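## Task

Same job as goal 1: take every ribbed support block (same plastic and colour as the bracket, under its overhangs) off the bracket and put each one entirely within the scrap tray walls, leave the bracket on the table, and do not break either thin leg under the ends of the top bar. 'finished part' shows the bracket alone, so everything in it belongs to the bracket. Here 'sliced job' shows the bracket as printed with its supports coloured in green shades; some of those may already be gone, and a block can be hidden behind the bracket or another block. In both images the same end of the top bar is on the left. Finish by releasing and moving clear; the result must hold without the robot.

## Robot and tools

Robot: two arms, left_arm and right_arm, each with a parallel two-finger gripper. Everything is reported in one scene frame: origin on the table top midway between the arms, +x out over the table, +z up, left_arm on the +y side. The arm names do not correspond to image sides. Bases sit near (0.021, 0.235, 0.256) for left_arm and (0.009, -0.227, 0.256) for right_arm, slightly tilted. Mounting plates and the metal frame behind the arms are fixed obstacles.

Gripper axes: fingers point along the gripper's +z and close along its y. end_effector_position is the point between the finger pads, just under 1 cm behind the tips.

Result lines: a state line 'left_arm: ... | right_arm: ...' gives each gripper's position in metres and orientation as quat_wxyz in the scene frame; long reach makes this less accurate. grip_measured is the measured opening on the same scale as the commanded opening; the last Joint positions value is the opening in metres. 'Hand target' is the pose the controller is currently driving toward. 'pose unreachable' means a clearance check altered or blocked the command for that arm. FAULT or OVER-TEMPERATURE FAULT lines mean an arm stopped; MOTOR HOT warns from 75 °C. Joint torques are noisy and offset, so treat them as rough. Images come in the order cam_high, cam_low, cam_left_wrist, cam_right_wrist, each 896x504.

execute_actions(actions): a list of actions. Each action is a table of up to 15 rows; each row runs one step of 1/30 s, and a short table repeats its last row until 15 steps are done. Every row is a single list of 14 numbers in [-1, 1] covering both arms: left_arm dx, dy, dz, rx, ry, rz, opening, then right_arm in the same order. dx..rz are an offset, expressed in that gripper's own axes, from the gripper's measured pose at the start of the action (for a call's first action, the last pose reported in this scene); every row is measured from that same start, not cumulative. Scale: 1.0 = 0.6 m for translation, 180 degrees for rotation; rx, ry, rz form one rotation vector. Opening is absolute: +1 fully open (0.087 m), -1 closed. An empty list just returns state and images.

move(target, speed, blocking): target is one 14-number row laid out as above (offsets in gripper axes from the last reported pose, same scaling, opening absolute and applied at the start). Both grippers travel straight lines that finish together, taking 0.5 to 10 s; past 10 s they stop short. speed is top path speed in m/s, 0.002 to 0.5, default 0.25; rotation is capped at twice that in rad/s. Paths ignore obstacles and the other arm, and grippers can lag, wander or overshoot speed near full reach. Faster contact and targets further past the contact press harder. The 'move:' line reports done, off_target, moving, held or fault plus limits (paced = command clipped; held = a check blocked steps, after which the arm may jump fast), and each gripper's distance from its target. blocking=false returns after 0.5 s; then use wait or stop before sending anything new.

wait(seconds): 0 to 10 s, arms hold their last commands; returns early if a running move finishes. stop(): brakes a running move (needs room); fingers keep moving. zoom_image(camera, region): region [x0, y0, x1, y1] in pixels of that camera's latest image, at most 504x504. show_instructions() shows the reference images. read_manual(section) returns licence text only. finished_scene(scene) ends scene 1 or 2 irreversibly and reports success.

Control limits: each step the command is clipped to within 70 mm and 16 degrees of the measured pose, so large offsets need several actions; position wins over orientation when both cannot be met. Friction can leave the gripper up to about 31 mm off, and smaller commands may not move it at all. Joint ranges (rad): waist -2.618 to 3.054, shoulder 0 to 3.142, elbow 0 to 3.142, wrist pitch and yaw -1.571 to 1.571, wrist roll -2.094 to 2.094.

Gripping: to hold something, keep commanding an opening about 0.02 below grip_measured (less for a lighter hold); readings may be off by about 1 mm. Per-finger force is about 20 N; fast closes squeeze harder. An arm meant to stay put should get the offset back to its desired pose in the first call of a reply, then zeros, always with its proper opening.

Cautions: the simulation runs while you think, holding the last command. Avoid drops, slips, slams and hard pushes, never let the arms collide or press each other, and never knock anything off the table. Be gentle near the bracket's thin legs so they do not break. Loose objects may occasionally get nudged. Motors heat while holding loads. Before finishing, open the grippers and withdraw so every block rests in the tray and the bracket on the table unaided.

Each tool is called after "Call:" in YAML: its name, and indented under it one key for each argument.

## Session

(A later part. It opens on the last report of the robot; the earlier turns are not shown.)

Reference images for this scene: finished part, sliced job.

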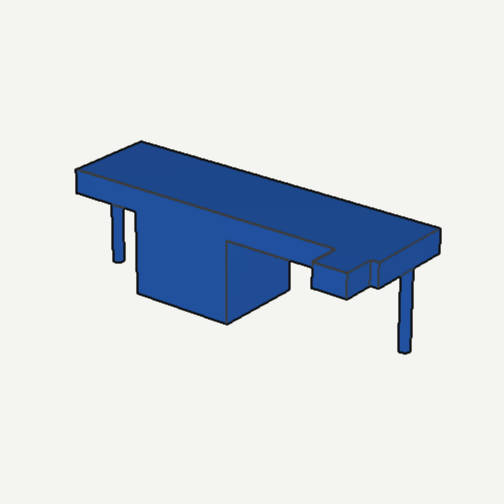

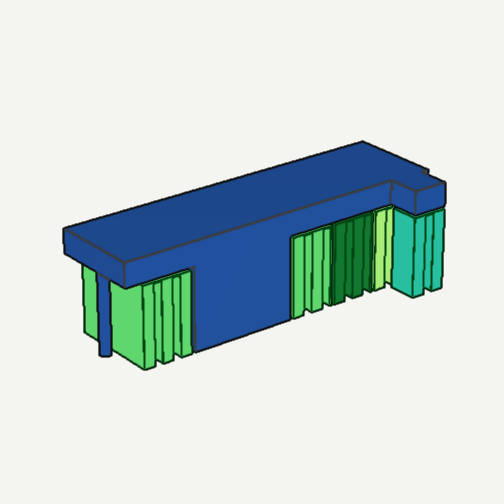

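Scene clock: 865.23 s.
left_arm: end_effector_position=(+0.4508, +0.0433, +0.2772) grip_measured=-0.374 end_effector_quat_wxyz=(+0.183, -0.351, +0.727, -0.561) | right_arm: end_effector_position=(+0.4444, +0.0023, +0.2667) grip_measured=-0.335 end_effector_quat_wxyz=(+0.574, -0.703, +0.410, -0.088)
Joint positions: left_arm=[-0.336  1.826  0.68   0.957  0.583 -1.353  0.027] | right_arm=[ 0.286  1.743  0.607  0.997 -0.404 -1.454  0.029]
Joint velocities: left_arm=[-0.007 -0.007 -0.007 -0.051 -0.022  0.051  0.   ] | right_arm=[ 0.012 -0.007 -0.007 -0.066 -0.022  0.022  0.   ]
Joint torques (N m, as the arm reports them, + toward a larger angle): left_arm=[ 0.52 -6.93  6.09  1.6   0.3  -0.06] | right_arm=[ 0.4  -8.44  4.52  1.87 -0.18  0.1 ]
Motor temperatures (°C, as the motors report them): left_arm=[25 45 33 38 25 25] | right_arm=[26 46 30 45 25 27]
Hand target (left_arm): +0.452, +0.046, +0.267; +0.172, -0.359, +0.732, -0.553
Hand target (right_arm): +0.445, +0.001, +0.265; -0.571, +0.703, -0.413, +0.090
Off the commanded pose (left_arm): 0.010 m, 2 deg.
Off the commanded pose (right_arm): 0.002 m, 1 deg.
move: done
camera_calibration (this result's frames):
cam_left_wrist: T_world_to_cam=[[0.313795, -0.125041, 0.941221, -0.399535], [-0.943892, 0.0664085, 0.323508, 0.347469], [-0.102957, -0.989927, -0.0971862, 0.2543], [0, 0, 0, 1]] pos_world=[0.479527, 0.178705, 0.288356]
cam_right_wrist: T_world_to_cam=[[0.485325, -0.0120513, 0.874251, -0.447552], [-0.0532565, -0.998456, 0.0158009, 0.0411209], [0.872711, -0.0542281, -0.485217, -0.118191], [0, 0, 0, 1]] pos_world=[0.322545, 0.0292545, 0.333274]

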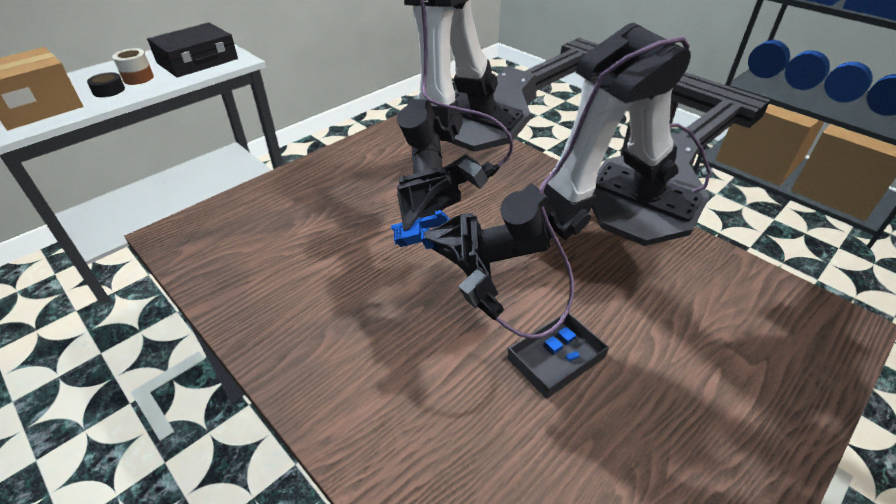

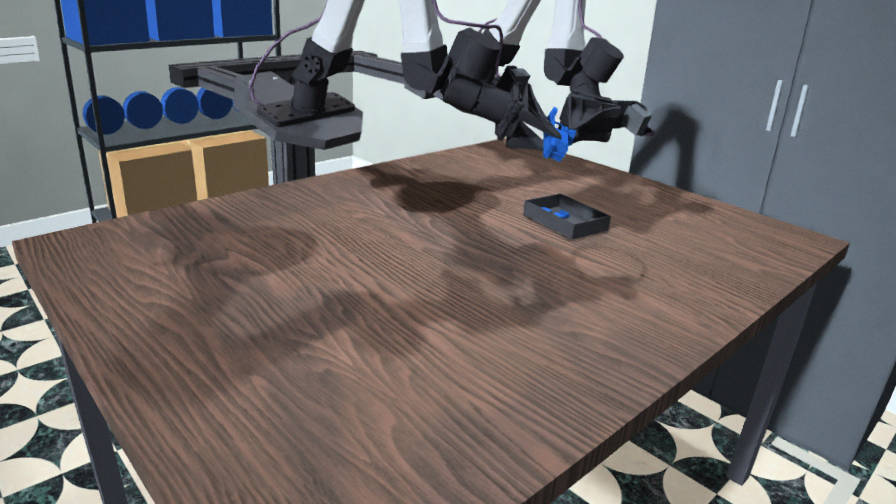

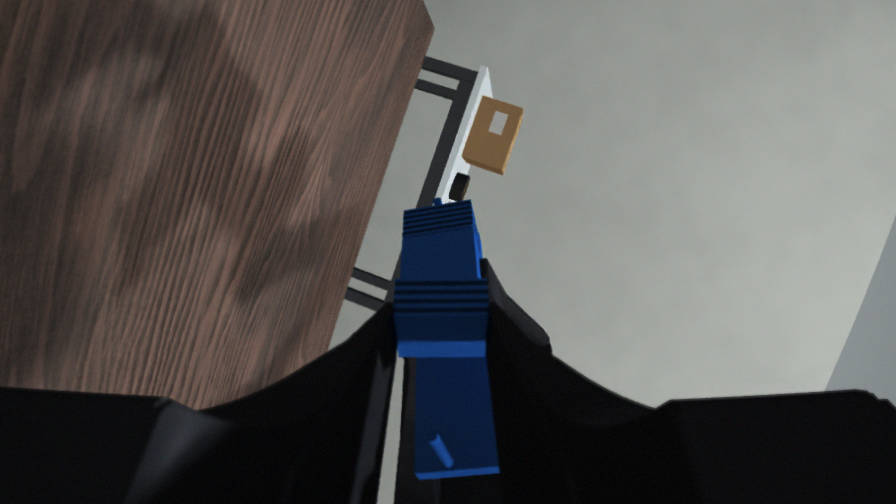

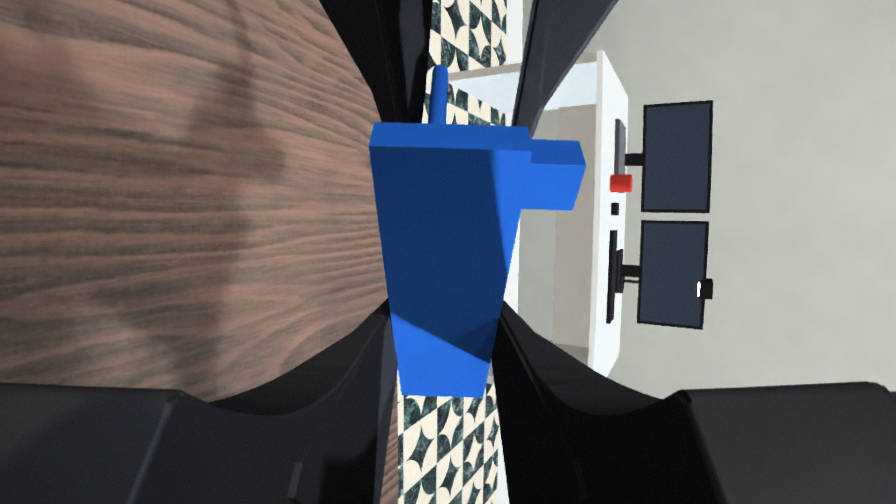

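Call:
move:
  target: [-0.075, 0.008, 0, 0, 0, 0, -0.45, 0, 0, 0, 0, 0, 0, -0.40]
  speed: 0.06

Scene clock: 869.37 s.
left_arm: end_effector_position=(+0.4803, +0.0744, +0.2800) grip_measured=-0.374 end_effector_quat_wxyz=(+0.200, -0.341, +0.721, -0.569) | right_arm: end_effector_position=(+0.4444, +0.0023, +0.2667) grip_measured=-0.335 end_effector_quat_wxyz=(+0.574, -0.703, +0.410, -0.088)
Joint positions: left_arm=[-0.235  1.87   0.779  0.932  0.679 -1.33   0.027] | right_arm=[ 0.286  1.743  0.607  0.997 -0.404 -1.454  0.029]
Joint velocities: left_arm=[-0.002 -0.022  0.012 -0.037 -0.022  0.081 -0.   ] | right_arm=[-0.017 -0.002 -0.012 -0.007 -0.037 -0.051  0.001]
Joint torques (N m, as the arm reports them, + toward a larger angle): left_arm=[ 0.58 -6.79  6.41  1.57  0.3  -0.08] | right_arm=[ 0.39 -8.42  4.54  1.92 -0.27  0.1 ]
Motor temperatures (°C, as the motors report them): left_arm=[25 45 33 37 25 25] | right_arm=[26 46 30 45 25 27]
Hand target (left_arm): +0.480, +0.076, +0.267; +0.183, -0.351, +0.727, -0.561
Hand target (right_arm): +0.444, +0.002, +0.267; -0.574, +0.703, -0.410, +0.088
Off the commanded pose (left_arm): 0.013 m, 3 deg.
Off the commanded pose (right_arm): 0.000 m, 0 deg.
move: off_target (left_arm)
camera_calibration (this result's frames):
cam_left_wrist: T_world_to_cam=[[0.273079, -0.121696, 0.954263, -0.391884], [-0.957583, 0.0604719, 0.281741, 0.391001], [-0.0919928, -0.990724, -0.10002, 0.284047], [0, 0, 0, 1]] pos_world=[0.507561, 0.210077, 0.29221]
cam_right_wrist: T_world_to_cam=[[0.485325, -0.0120513, 0.874251, -0.447552], [-0.0532565, -0.998456, 0.0158009, 0.0411209], [0.872711, -0.0542281, -0.485217, -0.118191], [0, 0, 0, 1]] pos_world=[0.322545, 0.0292545, 0.333274]

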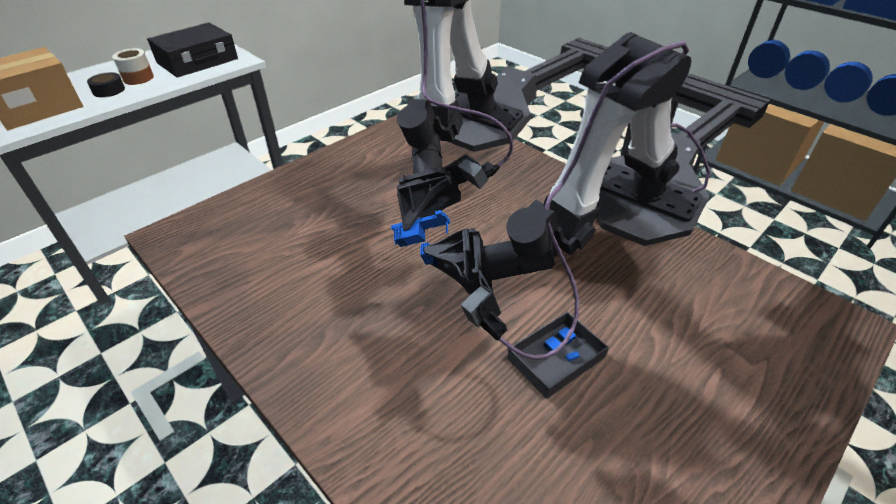

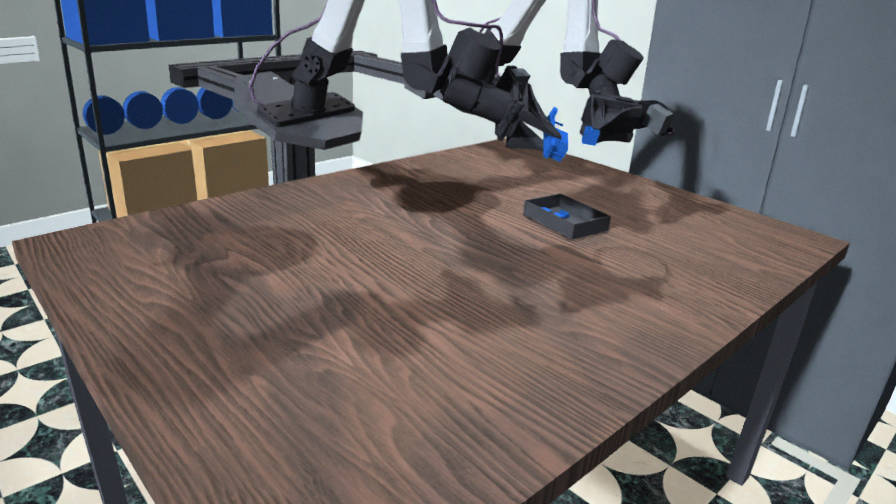

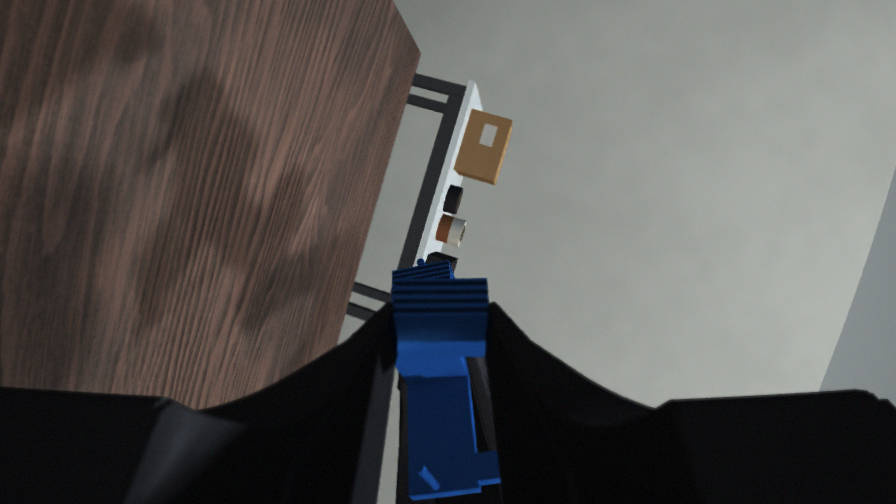

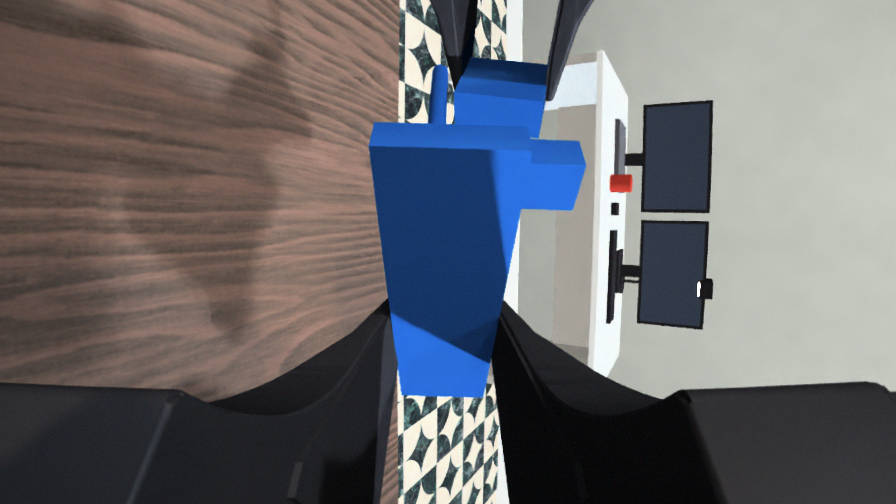

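Call:
move:
  target: [-0.0617, 0.4313, -0.2533, -0.3947, 0.1646, 0.2705, -0.45, 0, 0, 0, 0, 0, 0.5, -0.40]
  speed: 0.3

Scene clock: 910.40 s.
left_arm: end_effector_position=(+0.3364, +0.2398, +0.0764) grip_measured=-0.374 end_effector_quat_wxyz=(+0.006, +0.047, +0.999, +0.001) | right_arm: end_effector_position=(+0.4393, +0.0051, +0.2714) grip_measured=-0.336 end_effector_quat_wxyz=(+0.474, -0.213, +0.783, +0.342)
Joint positions: left_arm=[-0.186  2.069  1.025 -0.239 -0.07   0.097  0.027] | right_arm=[ 0.167  1.688  0.743  0.806 -0.524  0.085  0.029]
Joint velocities: left_arm=[-0.002 -0.007  0.007  0.007  0.022 -0.095  0.   ] | right_arm=[-0.007 -0.012  0.017  0.007 -0.037  0.007  0.   ]
Joint torques (N m, as the arm reports them, + toward a larger angle): left_arm=[-1.18 -7.41  3.94  0.57 -0.06 -0.09] | right_arm=[-0.96 -7.48  7.56  1.84 -0.33  0.07]
Motor temperatures (°C, as the motors report them): left_arm=[25 45 35 37 25 25] | right_arm=[25 46 30 45 25 27]
Hand target (left_arm): +0.335, +0.238, +0.069; +0.003, +0.055, +0.998, +0.005
Hand target (right_arm): +0.444, +0.003, +0.268; +0.469, -0.207, +0.787, +0.344
Off the commanded pose (left_arm): 0.008 m, 1 deg.
Off the commanded pose (right_arm): 0.007 m, 1 deg.
move: done
camera_calibration (this result's frames):
cam_left_wrist: T_world_to_cam=[[-0.0887592, -0.996001, -0.0101472, 0.266907], [-0.648894, 0.0500916, 0.759228, 0.162728], [-0.755684, 0.073973, -0.650746, 0.42428], [0, 0, 0, 1]] pos_world=[0.449905, 0.226303, 0.155259]
cam_right_wrist: T_world_to_cam=[[0.646851, -0.67804, -0.349063, -0.184683], [-0.762425, -0.564707, -0.315935, 0.442871], [0.0170981, 0.470497, -0.882236, 0.369648], [0, 0, 0, 1]] pos_world=[0.450798, -0.0490487, 0.401569]

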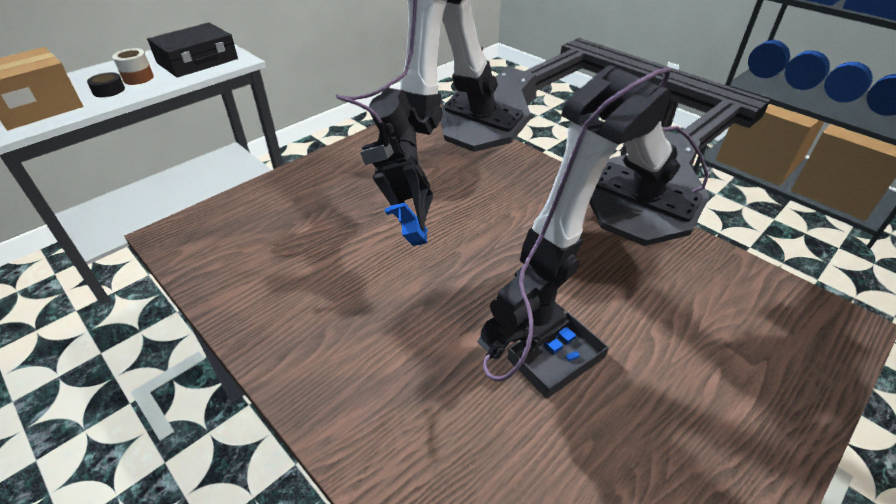

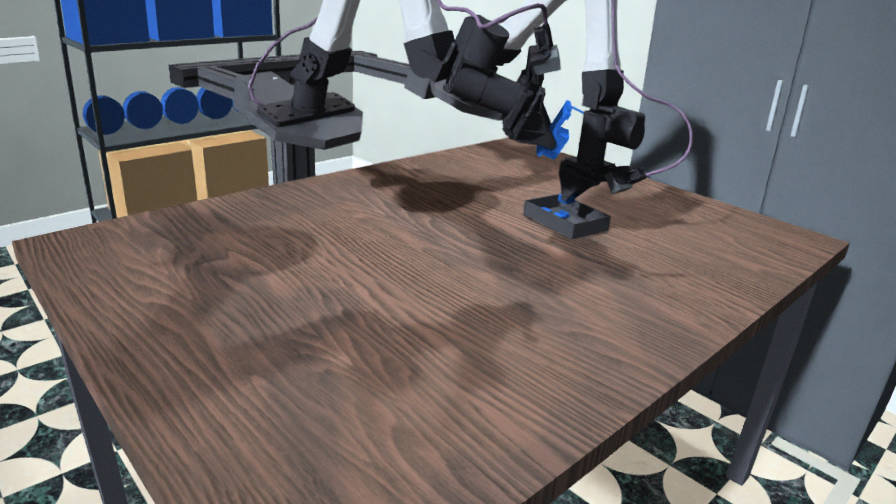

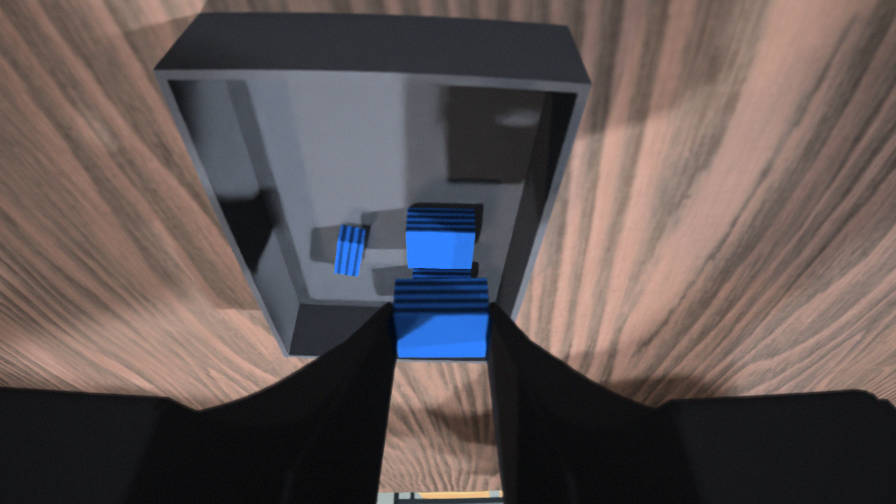

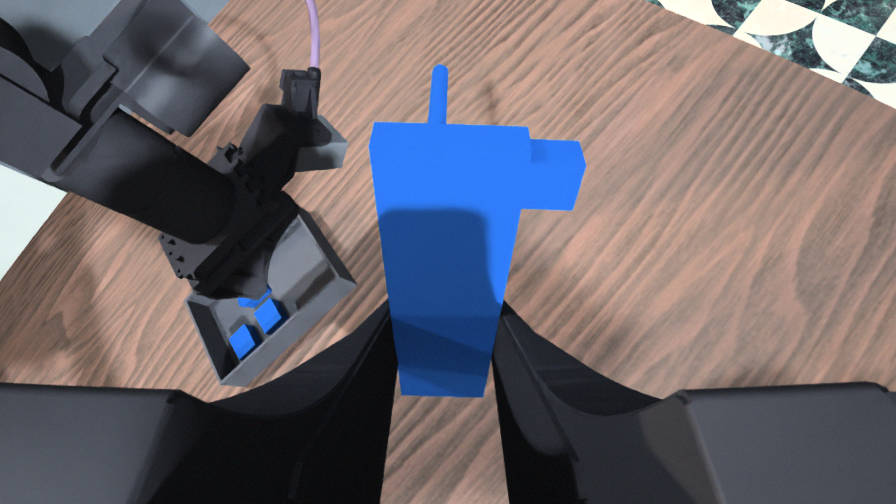

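Call:
move:
  target: [-0.0249, -0.0008, 0.1043, 0, 0, 0, -0.45, 0, 0, 0, 0, 0, 0, -0.40]
  speed: 0.06

Scene clock: 919.03 s.
left_arm: end_effector_position=(+0.3468, +0.2365, +0.0213) grip_measured=-0.374 end_effector_quat_wxyz=(+0.002, +0.048, +0.999, +0.002) | right_arm: end_effector_position=(+0.4391, +0.0053, +0.2714) grip_measured=-0.336 end_effector_quat_wxyz=(+0.473, -0.213, +0.783, +0.343)
Joint positions: left_arm=[-0.186  2.287  1.137 -0.142 -0.072  0.097  0.027] | right_arm=[ 0.167  1.688  0.743  0.806 -0.525  0.088  0.029]
Joint velocities: left_arm=[-0.017 -0.002  0.002  0.037  0.022  0.007 -0.   ] | right_arm=[-0.012 -0.002 -0.027 -0.022 -0.037 -0.007 -0.   ]
Joint torques (N m, as the arm reports them, + toward a larger angle): left_arm=[ 0.33 -7.99  4.56  0.54  0.07 -0.12] | right_arm=[ 0.13 -9.04  5.61  1.98 -0.25 -0.03]
Motor temperatures (°C, as the motors report them): left_arm=[25 45 34 35 25 25] | right_arm=[25 46 31 45 25 27]
Hand target (left_arm): +0.351, +0.238, +0.014; +0.006, +0.047, +0.999, +0.001
Hand target (right_arm): +0.439, +0.005, +0.271; +0.474, -0.213, +0.783, +0.342
Off the commanded pose (left_arm): 0.009 m, 0 deg.
Off the commanded pose (right_arm): 0.000 m, 0 deg.
move: done
camera_calibration (this result's frames):
cam_left_wrist: T_world_to_cam=[[-0.0901033, -0.995863, -0.0117367, 0.264437], [-0.643028, 0.0491724, 0.764263, 0.209581], [-0.760524, 0.0764096, -0.644798, 0.397559], [0, 0, 0, 1]] pos_world=[0.460947, 0.222661, 0.0992739]
cam_right_wrist: T_world_to_cam=[[0.646041, -0.677472, -0.351657, -0.183382], [-0.763148, -0.563993, -0.315464, 0.443044], [0.015386, 0.472169, -0.881374, 0.370147], [0, 0, 0, 1]] pos_world=[0.450885, -0.0491345, 0.401515]

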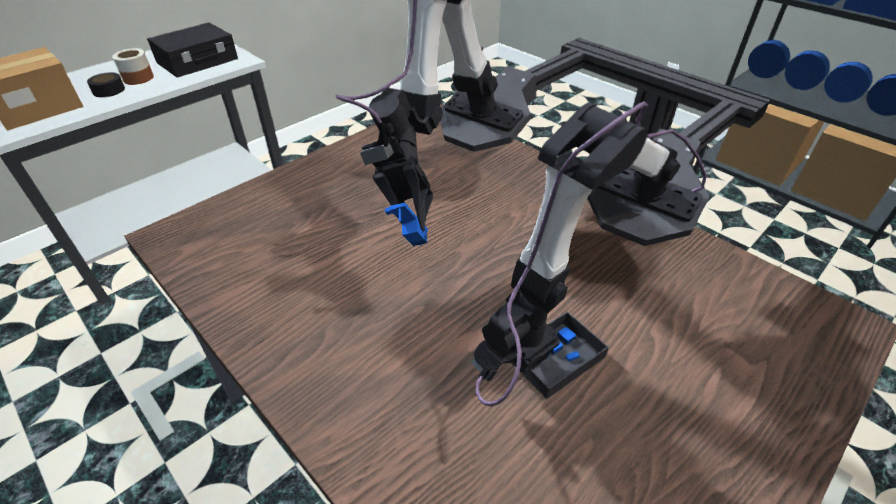

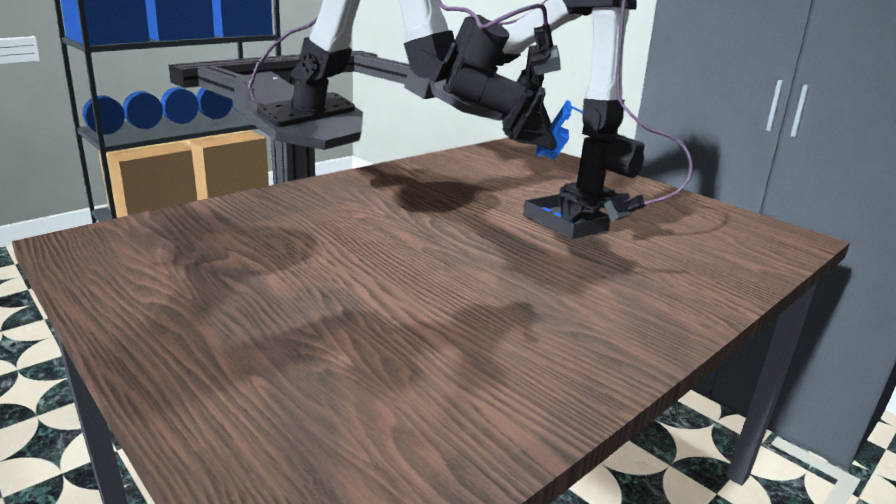

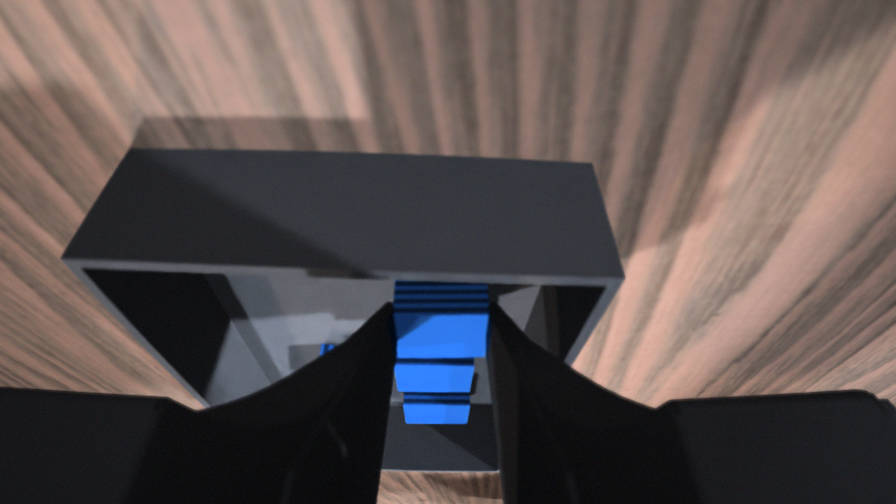

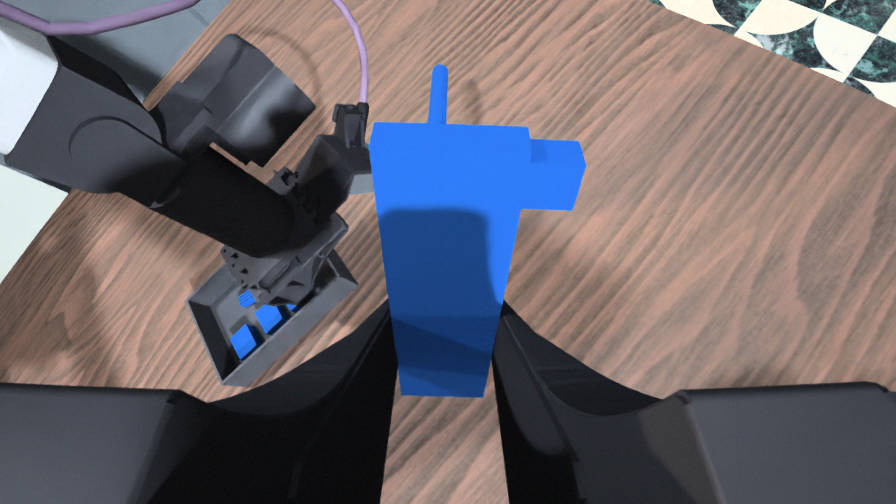

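Call:
execute_actions:
  actions:
    - [[0,0,0,0,0,0,-0.40,0,0,0,0,0,0,-0.40],[0,0,0,0,0,0,-0.38,0,0,0,0,0,0,-0.40],[0,0,0,0,0,0,-0.365,0,0,0,0,0,0,-0.40],[0,0,0,0,0,0,-0.35,0,0,0,0,0,0,-0.40],[0,0,0,0,0,0,-0.335,0,0,0,0,0,0,-0.40],[0,0,0,0,0,0,-0.32,0,0,0,0,0,0,-0.40],[0,0,0,0,0,0,-0.30,0,0,0,0,0,0,-0.40],[0,0,0,0,0,0,-0.28,0,0,0,0,0,0,-0.40],[0,0,0,0,0,0,-0.26,0,0,0,0,0,0,-0.40],[0,0,0,0,0,0,-0.24,0,0,0,0,0,0,-0.40],[0,0,0,0,0,0,-0.22,0,0,0,0,0,0,-0.40],[0,0,0,0,0,0,-0.20,0,0,0,0,0,0,-0.40]]

Call:
move:
  target: [0, 0, -0.11, 0, 0, 0, -0.20, 0, 0, 0, 0, 0, 0, -0.40]
  speed: 0.1

Scene clock: 925.57 s.
left_arm: end_effector_position=(+0.3476, +0.2365, +0.0212) grip_measured=-0.200 end_effector_quat_wxyz=(+0.003, +0.047, +0.999, +0.002) | right_arm: end_effector_position=(+0.4391, +0.0053, +0.2714) grip_measured=-0.336 end_effector_quat_wxyz=(+0.473, -0.213, +0.783, +0.343)
Joint positions: left_arm=[-0.186  2.287  1.138 -0.139 -0.072  0.097  0.035] | right_arm=[ 0.167  1.688  0.743  0.806 -0.525  0.088  0.029]
Joint velocities: left_arm=[-0.002 -0.017 -0.002 -0.022 -0.037  0.066  0.   ] | right_arm=[-0.012 -0.007  0.002 -0.037  0.022  0.037 -0.   ]
Joint torques (N m, as the arm reports them, + toward a larger angle): left_arm=[ -0.37 -10.08   2.77   0.38   0.08  -0.15] | right_arm=[ 0.17 -9.02  5.7   1.96 -0.25  0.  ]
Motor temperatures (°C, as the motors report them): left_arm=[25 45 34 35 25 25] | right_arm=[25 46 31 45 25 27]
Hand target (left_arm): +0.347, +0.236, +0.021; +0.002, +0.048, +0.999, +0.002
Hand target (right_arm): +0.439, +0.005, +0.271; +0.473, -0.213, +0.783, +0.343
Off the commanded pose (left_arm): 0.001 m, 0 deg.
Off the commanded pose (right_arm): 0.000 m, 0 deg.
camera_calibration (this result's frames):
cam_left_wrist: T_world_to_cam=[[-0.08989, -0.99588, -0.0119816, 0.264436], [-0.64507, 0.049051, 0.762547, 0.210896], [-0.758818, 0.0762743, -0.646822, 0.397569], [0, 0, 0, 1]] pos_world=[0.461495, 0.222678, 0.099507]
cam_right_wrist: T_world_to_cam=[[0.646041, -0.677472, -0.351657, -0.183382], [-0.763148, -0.563993, -0.315464, 0.443044], [0.015386, 0.472169, -0.881374, 0.370147], [0, 0, 0, 1]] pos_world=[0.450885, -0.0491345, 0.401515]

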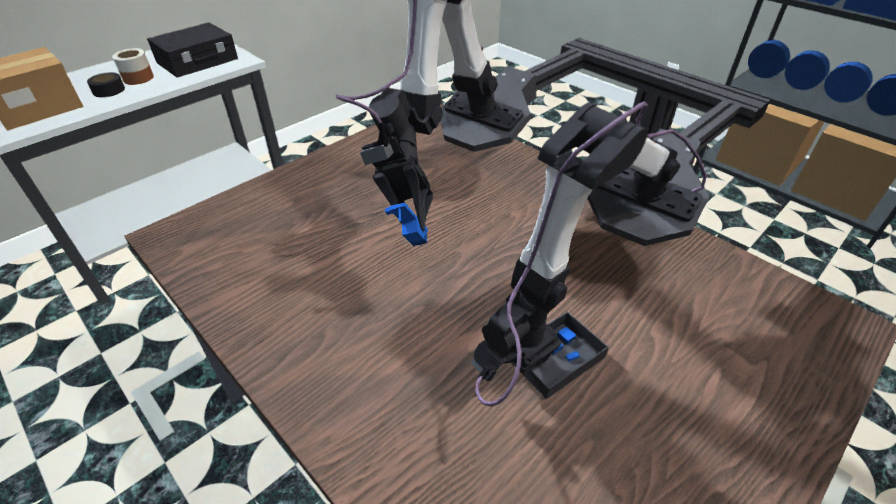

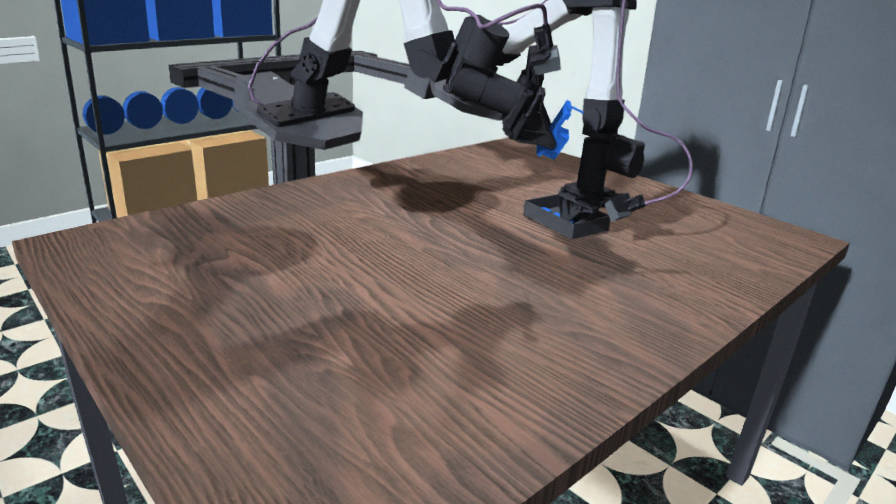

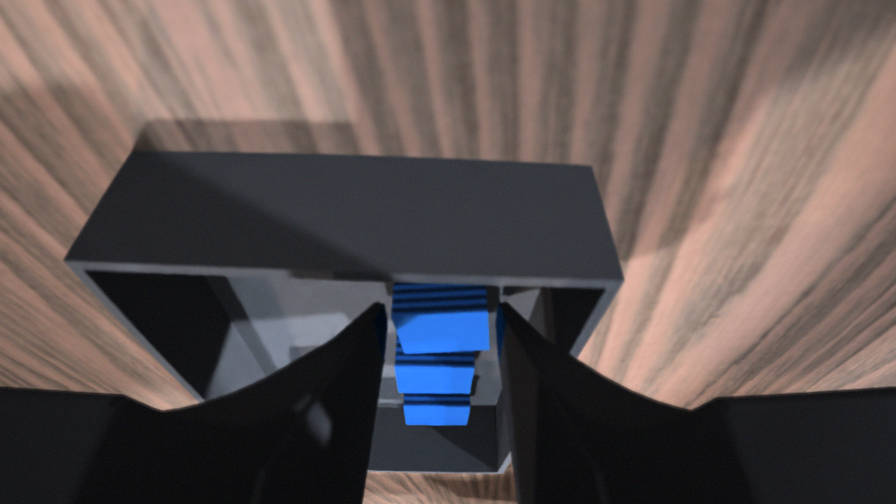

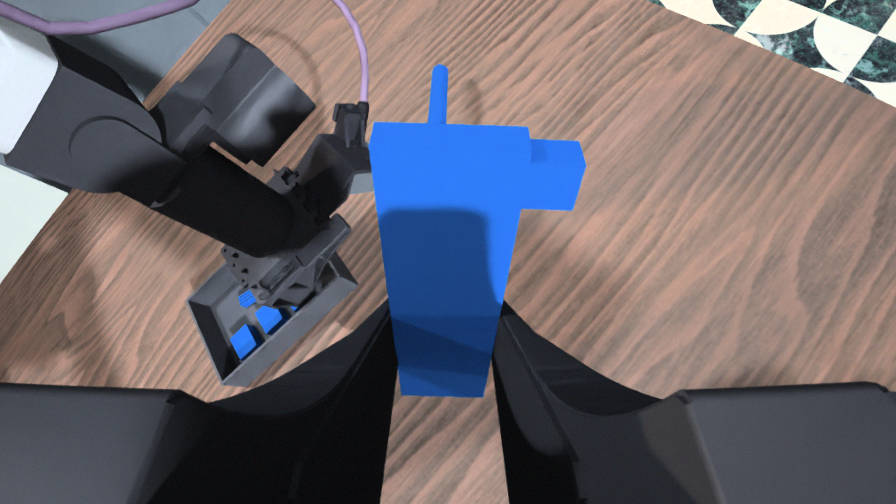

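Scene clock: 926.73 s.
left_arm: end_effector_position=(+0.3641, +0.2408, +0.0866) grip_measured=-0.200 end_effector_quat_wxyz=(+0.024, +0.043, +0.999, +0.003) | right_arm: end_effector_position=(+0.4391, +0.0053, +0.2714) grip_measured=-0.336 end_effector_quat_wxyz=(+0.473, -0.213, +0.783, +0.343)
Joint positions: left_arm=[-0.186  2.068  1.111 -0.29  -0.072  0.092  0.035] | right_arm=[ 0.167  1.688  0.743  0.806 -0.525  0.088  0.029]
Joint velocities: left_arm=[-0.002  0.002  0.017  0.022  0.037 -0.007  0.001] | right_arm=[ 0.007 -0.002  0.012  0.022 -0.022 -0.007  0.001]
Joint torques (N m, as the arm reports them, + toward a larger angle): left_arm=[ -1.5  -10.56   1.7    0.31   0.02  -0.23] | right_arm=[ 0.11 -9.08  5.7   1.97 -0.25  0.01]
Motor temperatures (°C, as the motors report them): left_arm=[25 45 34 35 25 25] | right_arm=[25 46 31 45 25 27]
Hand target (left_arm): +0.348, +0.237, +0.088; +0.003, +0.048, +0.999, +0.002
Hand target (right_arm): +0.439, +0.005, +0.271; +0.473, -0.213, +0.783, +0.343
Off the commanded pose (left_arm): 0.018 m, 2 deg.
Off the commanded pose (right_arm): 0.000 m, 0 deg.
move: off_target (left_arm)
camera_calibration (this result's frames):
cam_left_wrist: T_world_to_cam=[[-0.0812018, -0.996578, -0.0154337, 0.26828], [-0.676252, 0.043713, 0.735372, 0.186524], [-0.732181, 0.0701506, -0.677488, 0.446507], [0, 0, 0, 1]] pos_world=[0.474846, 0.227885, 0.169479]
cam_right_wrist: T_world_to_cam=[[0.646041, -0.677472, -0.351657, -0.183382], [-0.763148, -0.563993, -0.315464, 0.443044], [0.015386, 0.472169, -0.881374, 0.370147], [0, 0, 0, 1]] pos_world=[0.450885, -0.0491345, 0.401515]

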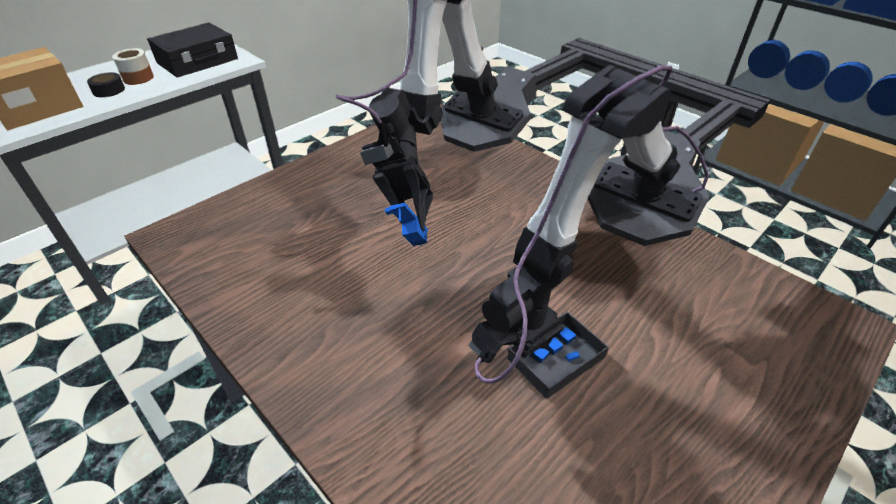

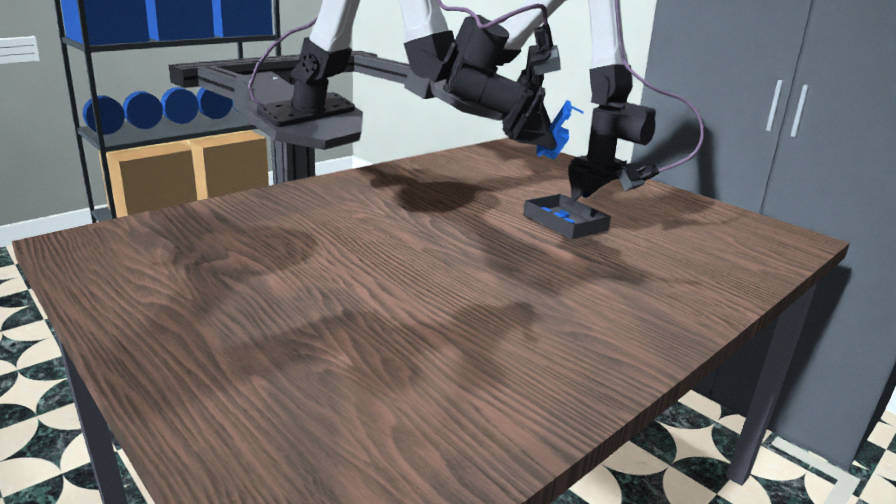

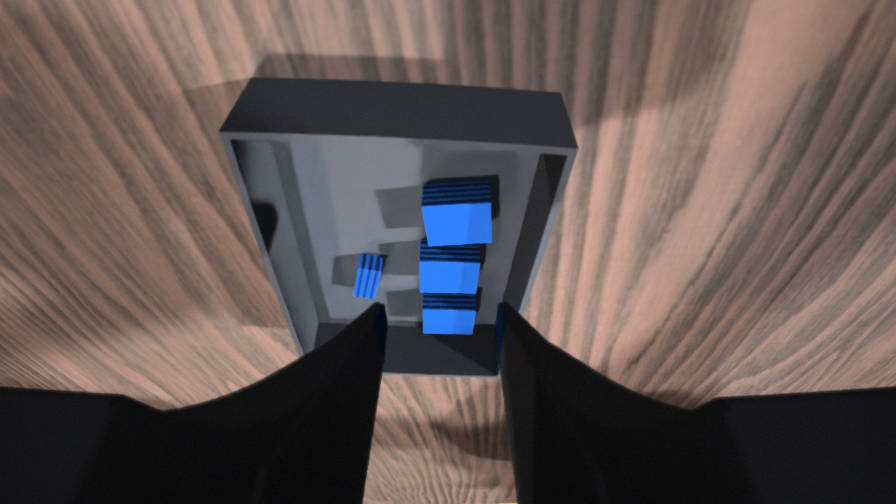

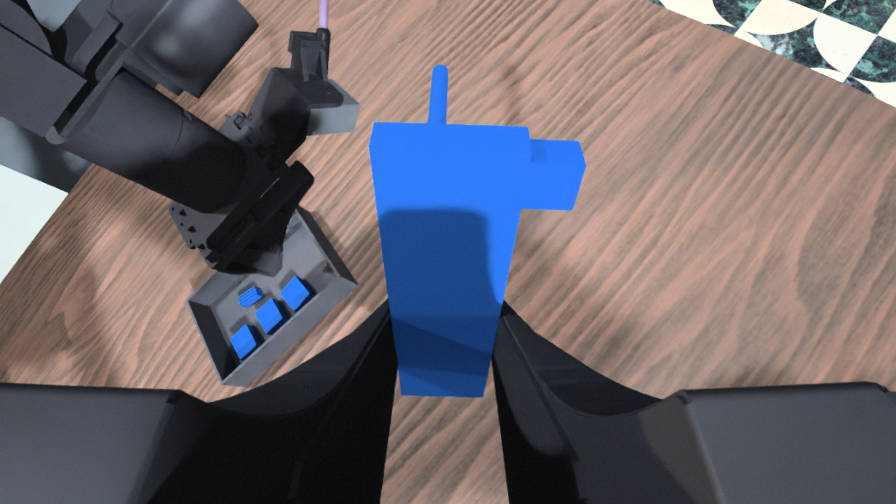

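Call:
show_instructions:

Reference images for this scene: finished part, sliced job.

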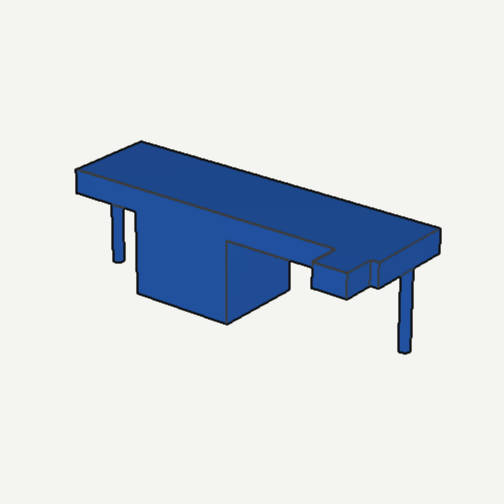

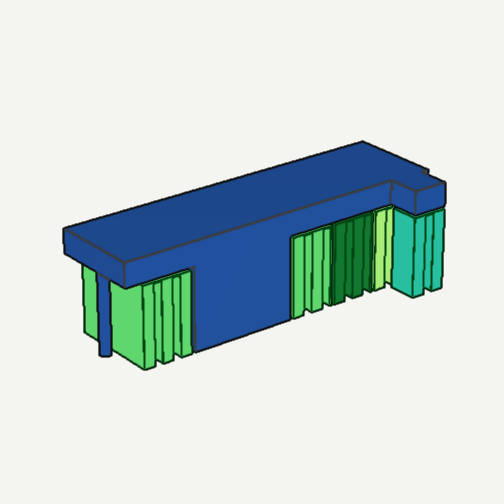

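Call:
move:
  target: [-0.1031, -0.3018, -0.3187, 0.3943, -0.0867, -0.3386, 0.25, 0.0047, -0.0146, 0.0035, 0.0061, -0.0009, 0.5052, -0.40]
  speed: 0.3

Scene clock: 951.97 s.
left_arm: end_effector_position=(+0.4117, +0.0581, +0.3009) grip_measured=+0.250 end_effector_quat_wxyz=(+0.132, -0.415, +0.688, -0.580) | right_arm: end_effector_position=(+0.4456, +0.0047, +0.2716) grip_measured=-0.337 end_effector_quat_wxyz=(+0.096, +0.406, +0.705, +0.574)
Joint positions: left_arm=[-0.307  1.67   0.492  0.999  0.614 -1.54   0.055] | right_arm=[ 0.066  1.887  0.762  0.973 -0.614  1.637  0.029]
Joint velocities: left_arm=[-0.007 -0.007  0.007 -0.022  0.007 -0.081  0.   ] | right_arm=[ 0.002 -0.002 -0.007 -0.007  0.037 -0.051  0.001]
Joint torques (N m, as the arm reports them, + toward a larger angle): left_arm=[-1.42 -4.22  1.98  1.93  0.15 -0.19] | right_arm=[-1.15 -8.39  4.6   1.99 -0.36  0.06]
Motor temperatures (°C, as the motors report them): left_arm=[25 49 32 33 25 25] | right_arm=[25 46 31 45 25 27]
Hand target (left_arm): +0.400, +0.055, +0.283; +0.110, -0.431, +0.693, -0.567
Hand target (right_arm): +0.446, +0.001, +0.266; +0.090, +0.414, +0.703, +0.571
Off the commanded pose (left_arm): 0.025 m, 3 deg.
Off the commanded pose (right_arm): 0.007 m, 1 deg.
move: off_target (left_arm)
camera_calibration (this result's frames):
cam_left_wrist: T_world_to_cam=[[0.426012, 0.0165902, 0.904566, -0.45109], [-0.903327, 0.0632179, 0.424269, 0.255048], [-0.0501461, -0.997862, 0.0419179, 0.20413], [0, 0, 0, 1]] pos_world=[0.432798, 0.195053, 0.291275]
cam_right_wrist: T_world_to_cam=[[-0.47687, -0.00148587, -0.878973, 0.452507], [-0.871683, -0.127739, 0.47313, 0.279815], [-0.112982, 0.991807, 0.0596196, 0.16965], [0, 0, 0, 1]] pos_world=[0.478864, -0.131845, 0.255238]

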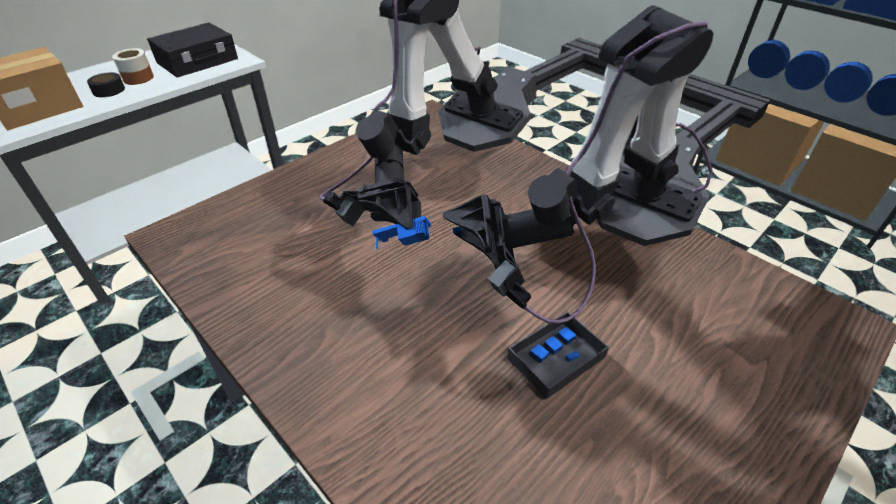

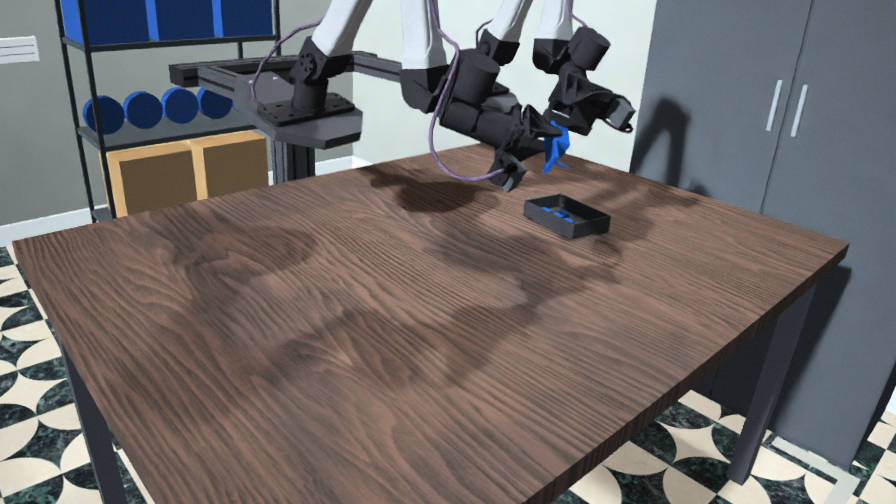

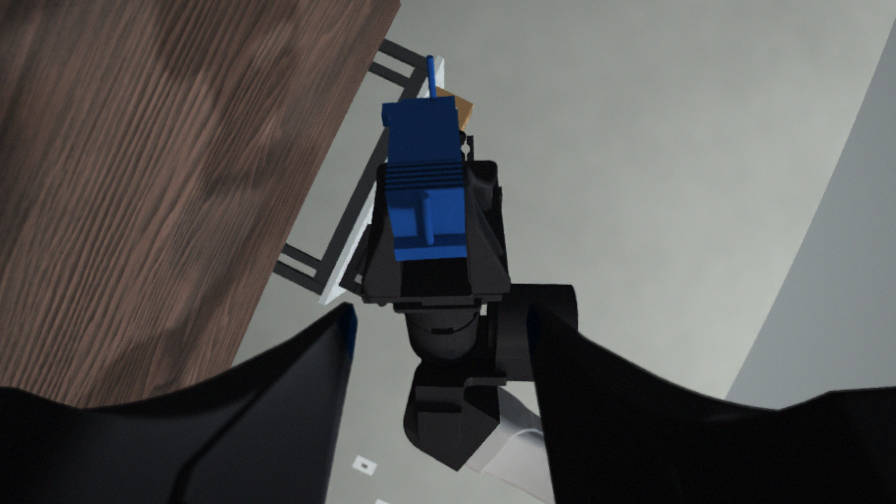

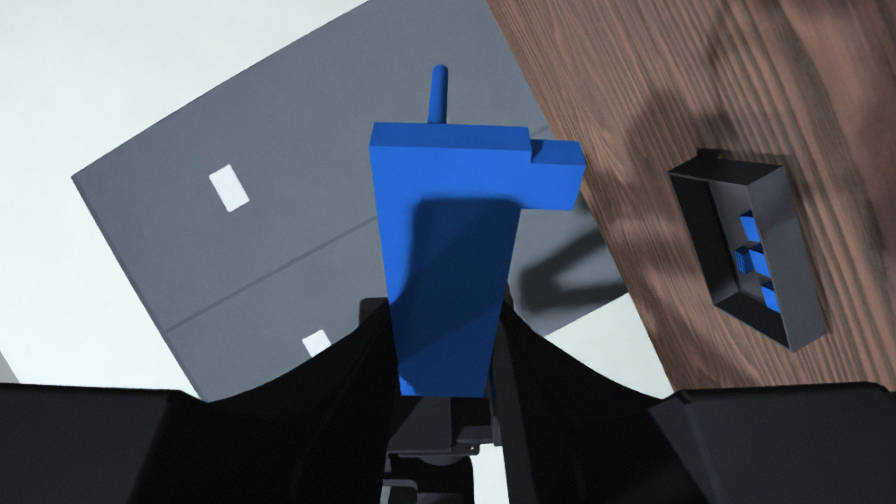

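Call:
zoom_image:
  camera: "cam_left_wrist"
  region: [300, 30, 600, 350]

Region (300, 30, 600, 350) of cam_left_wrist's 896x504 image, scaled by 1.575, with more detail than that image has; it fills the left 472 columns of this view, and the rest is white.

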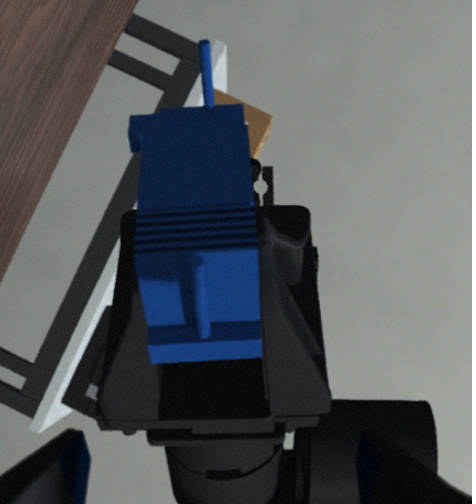

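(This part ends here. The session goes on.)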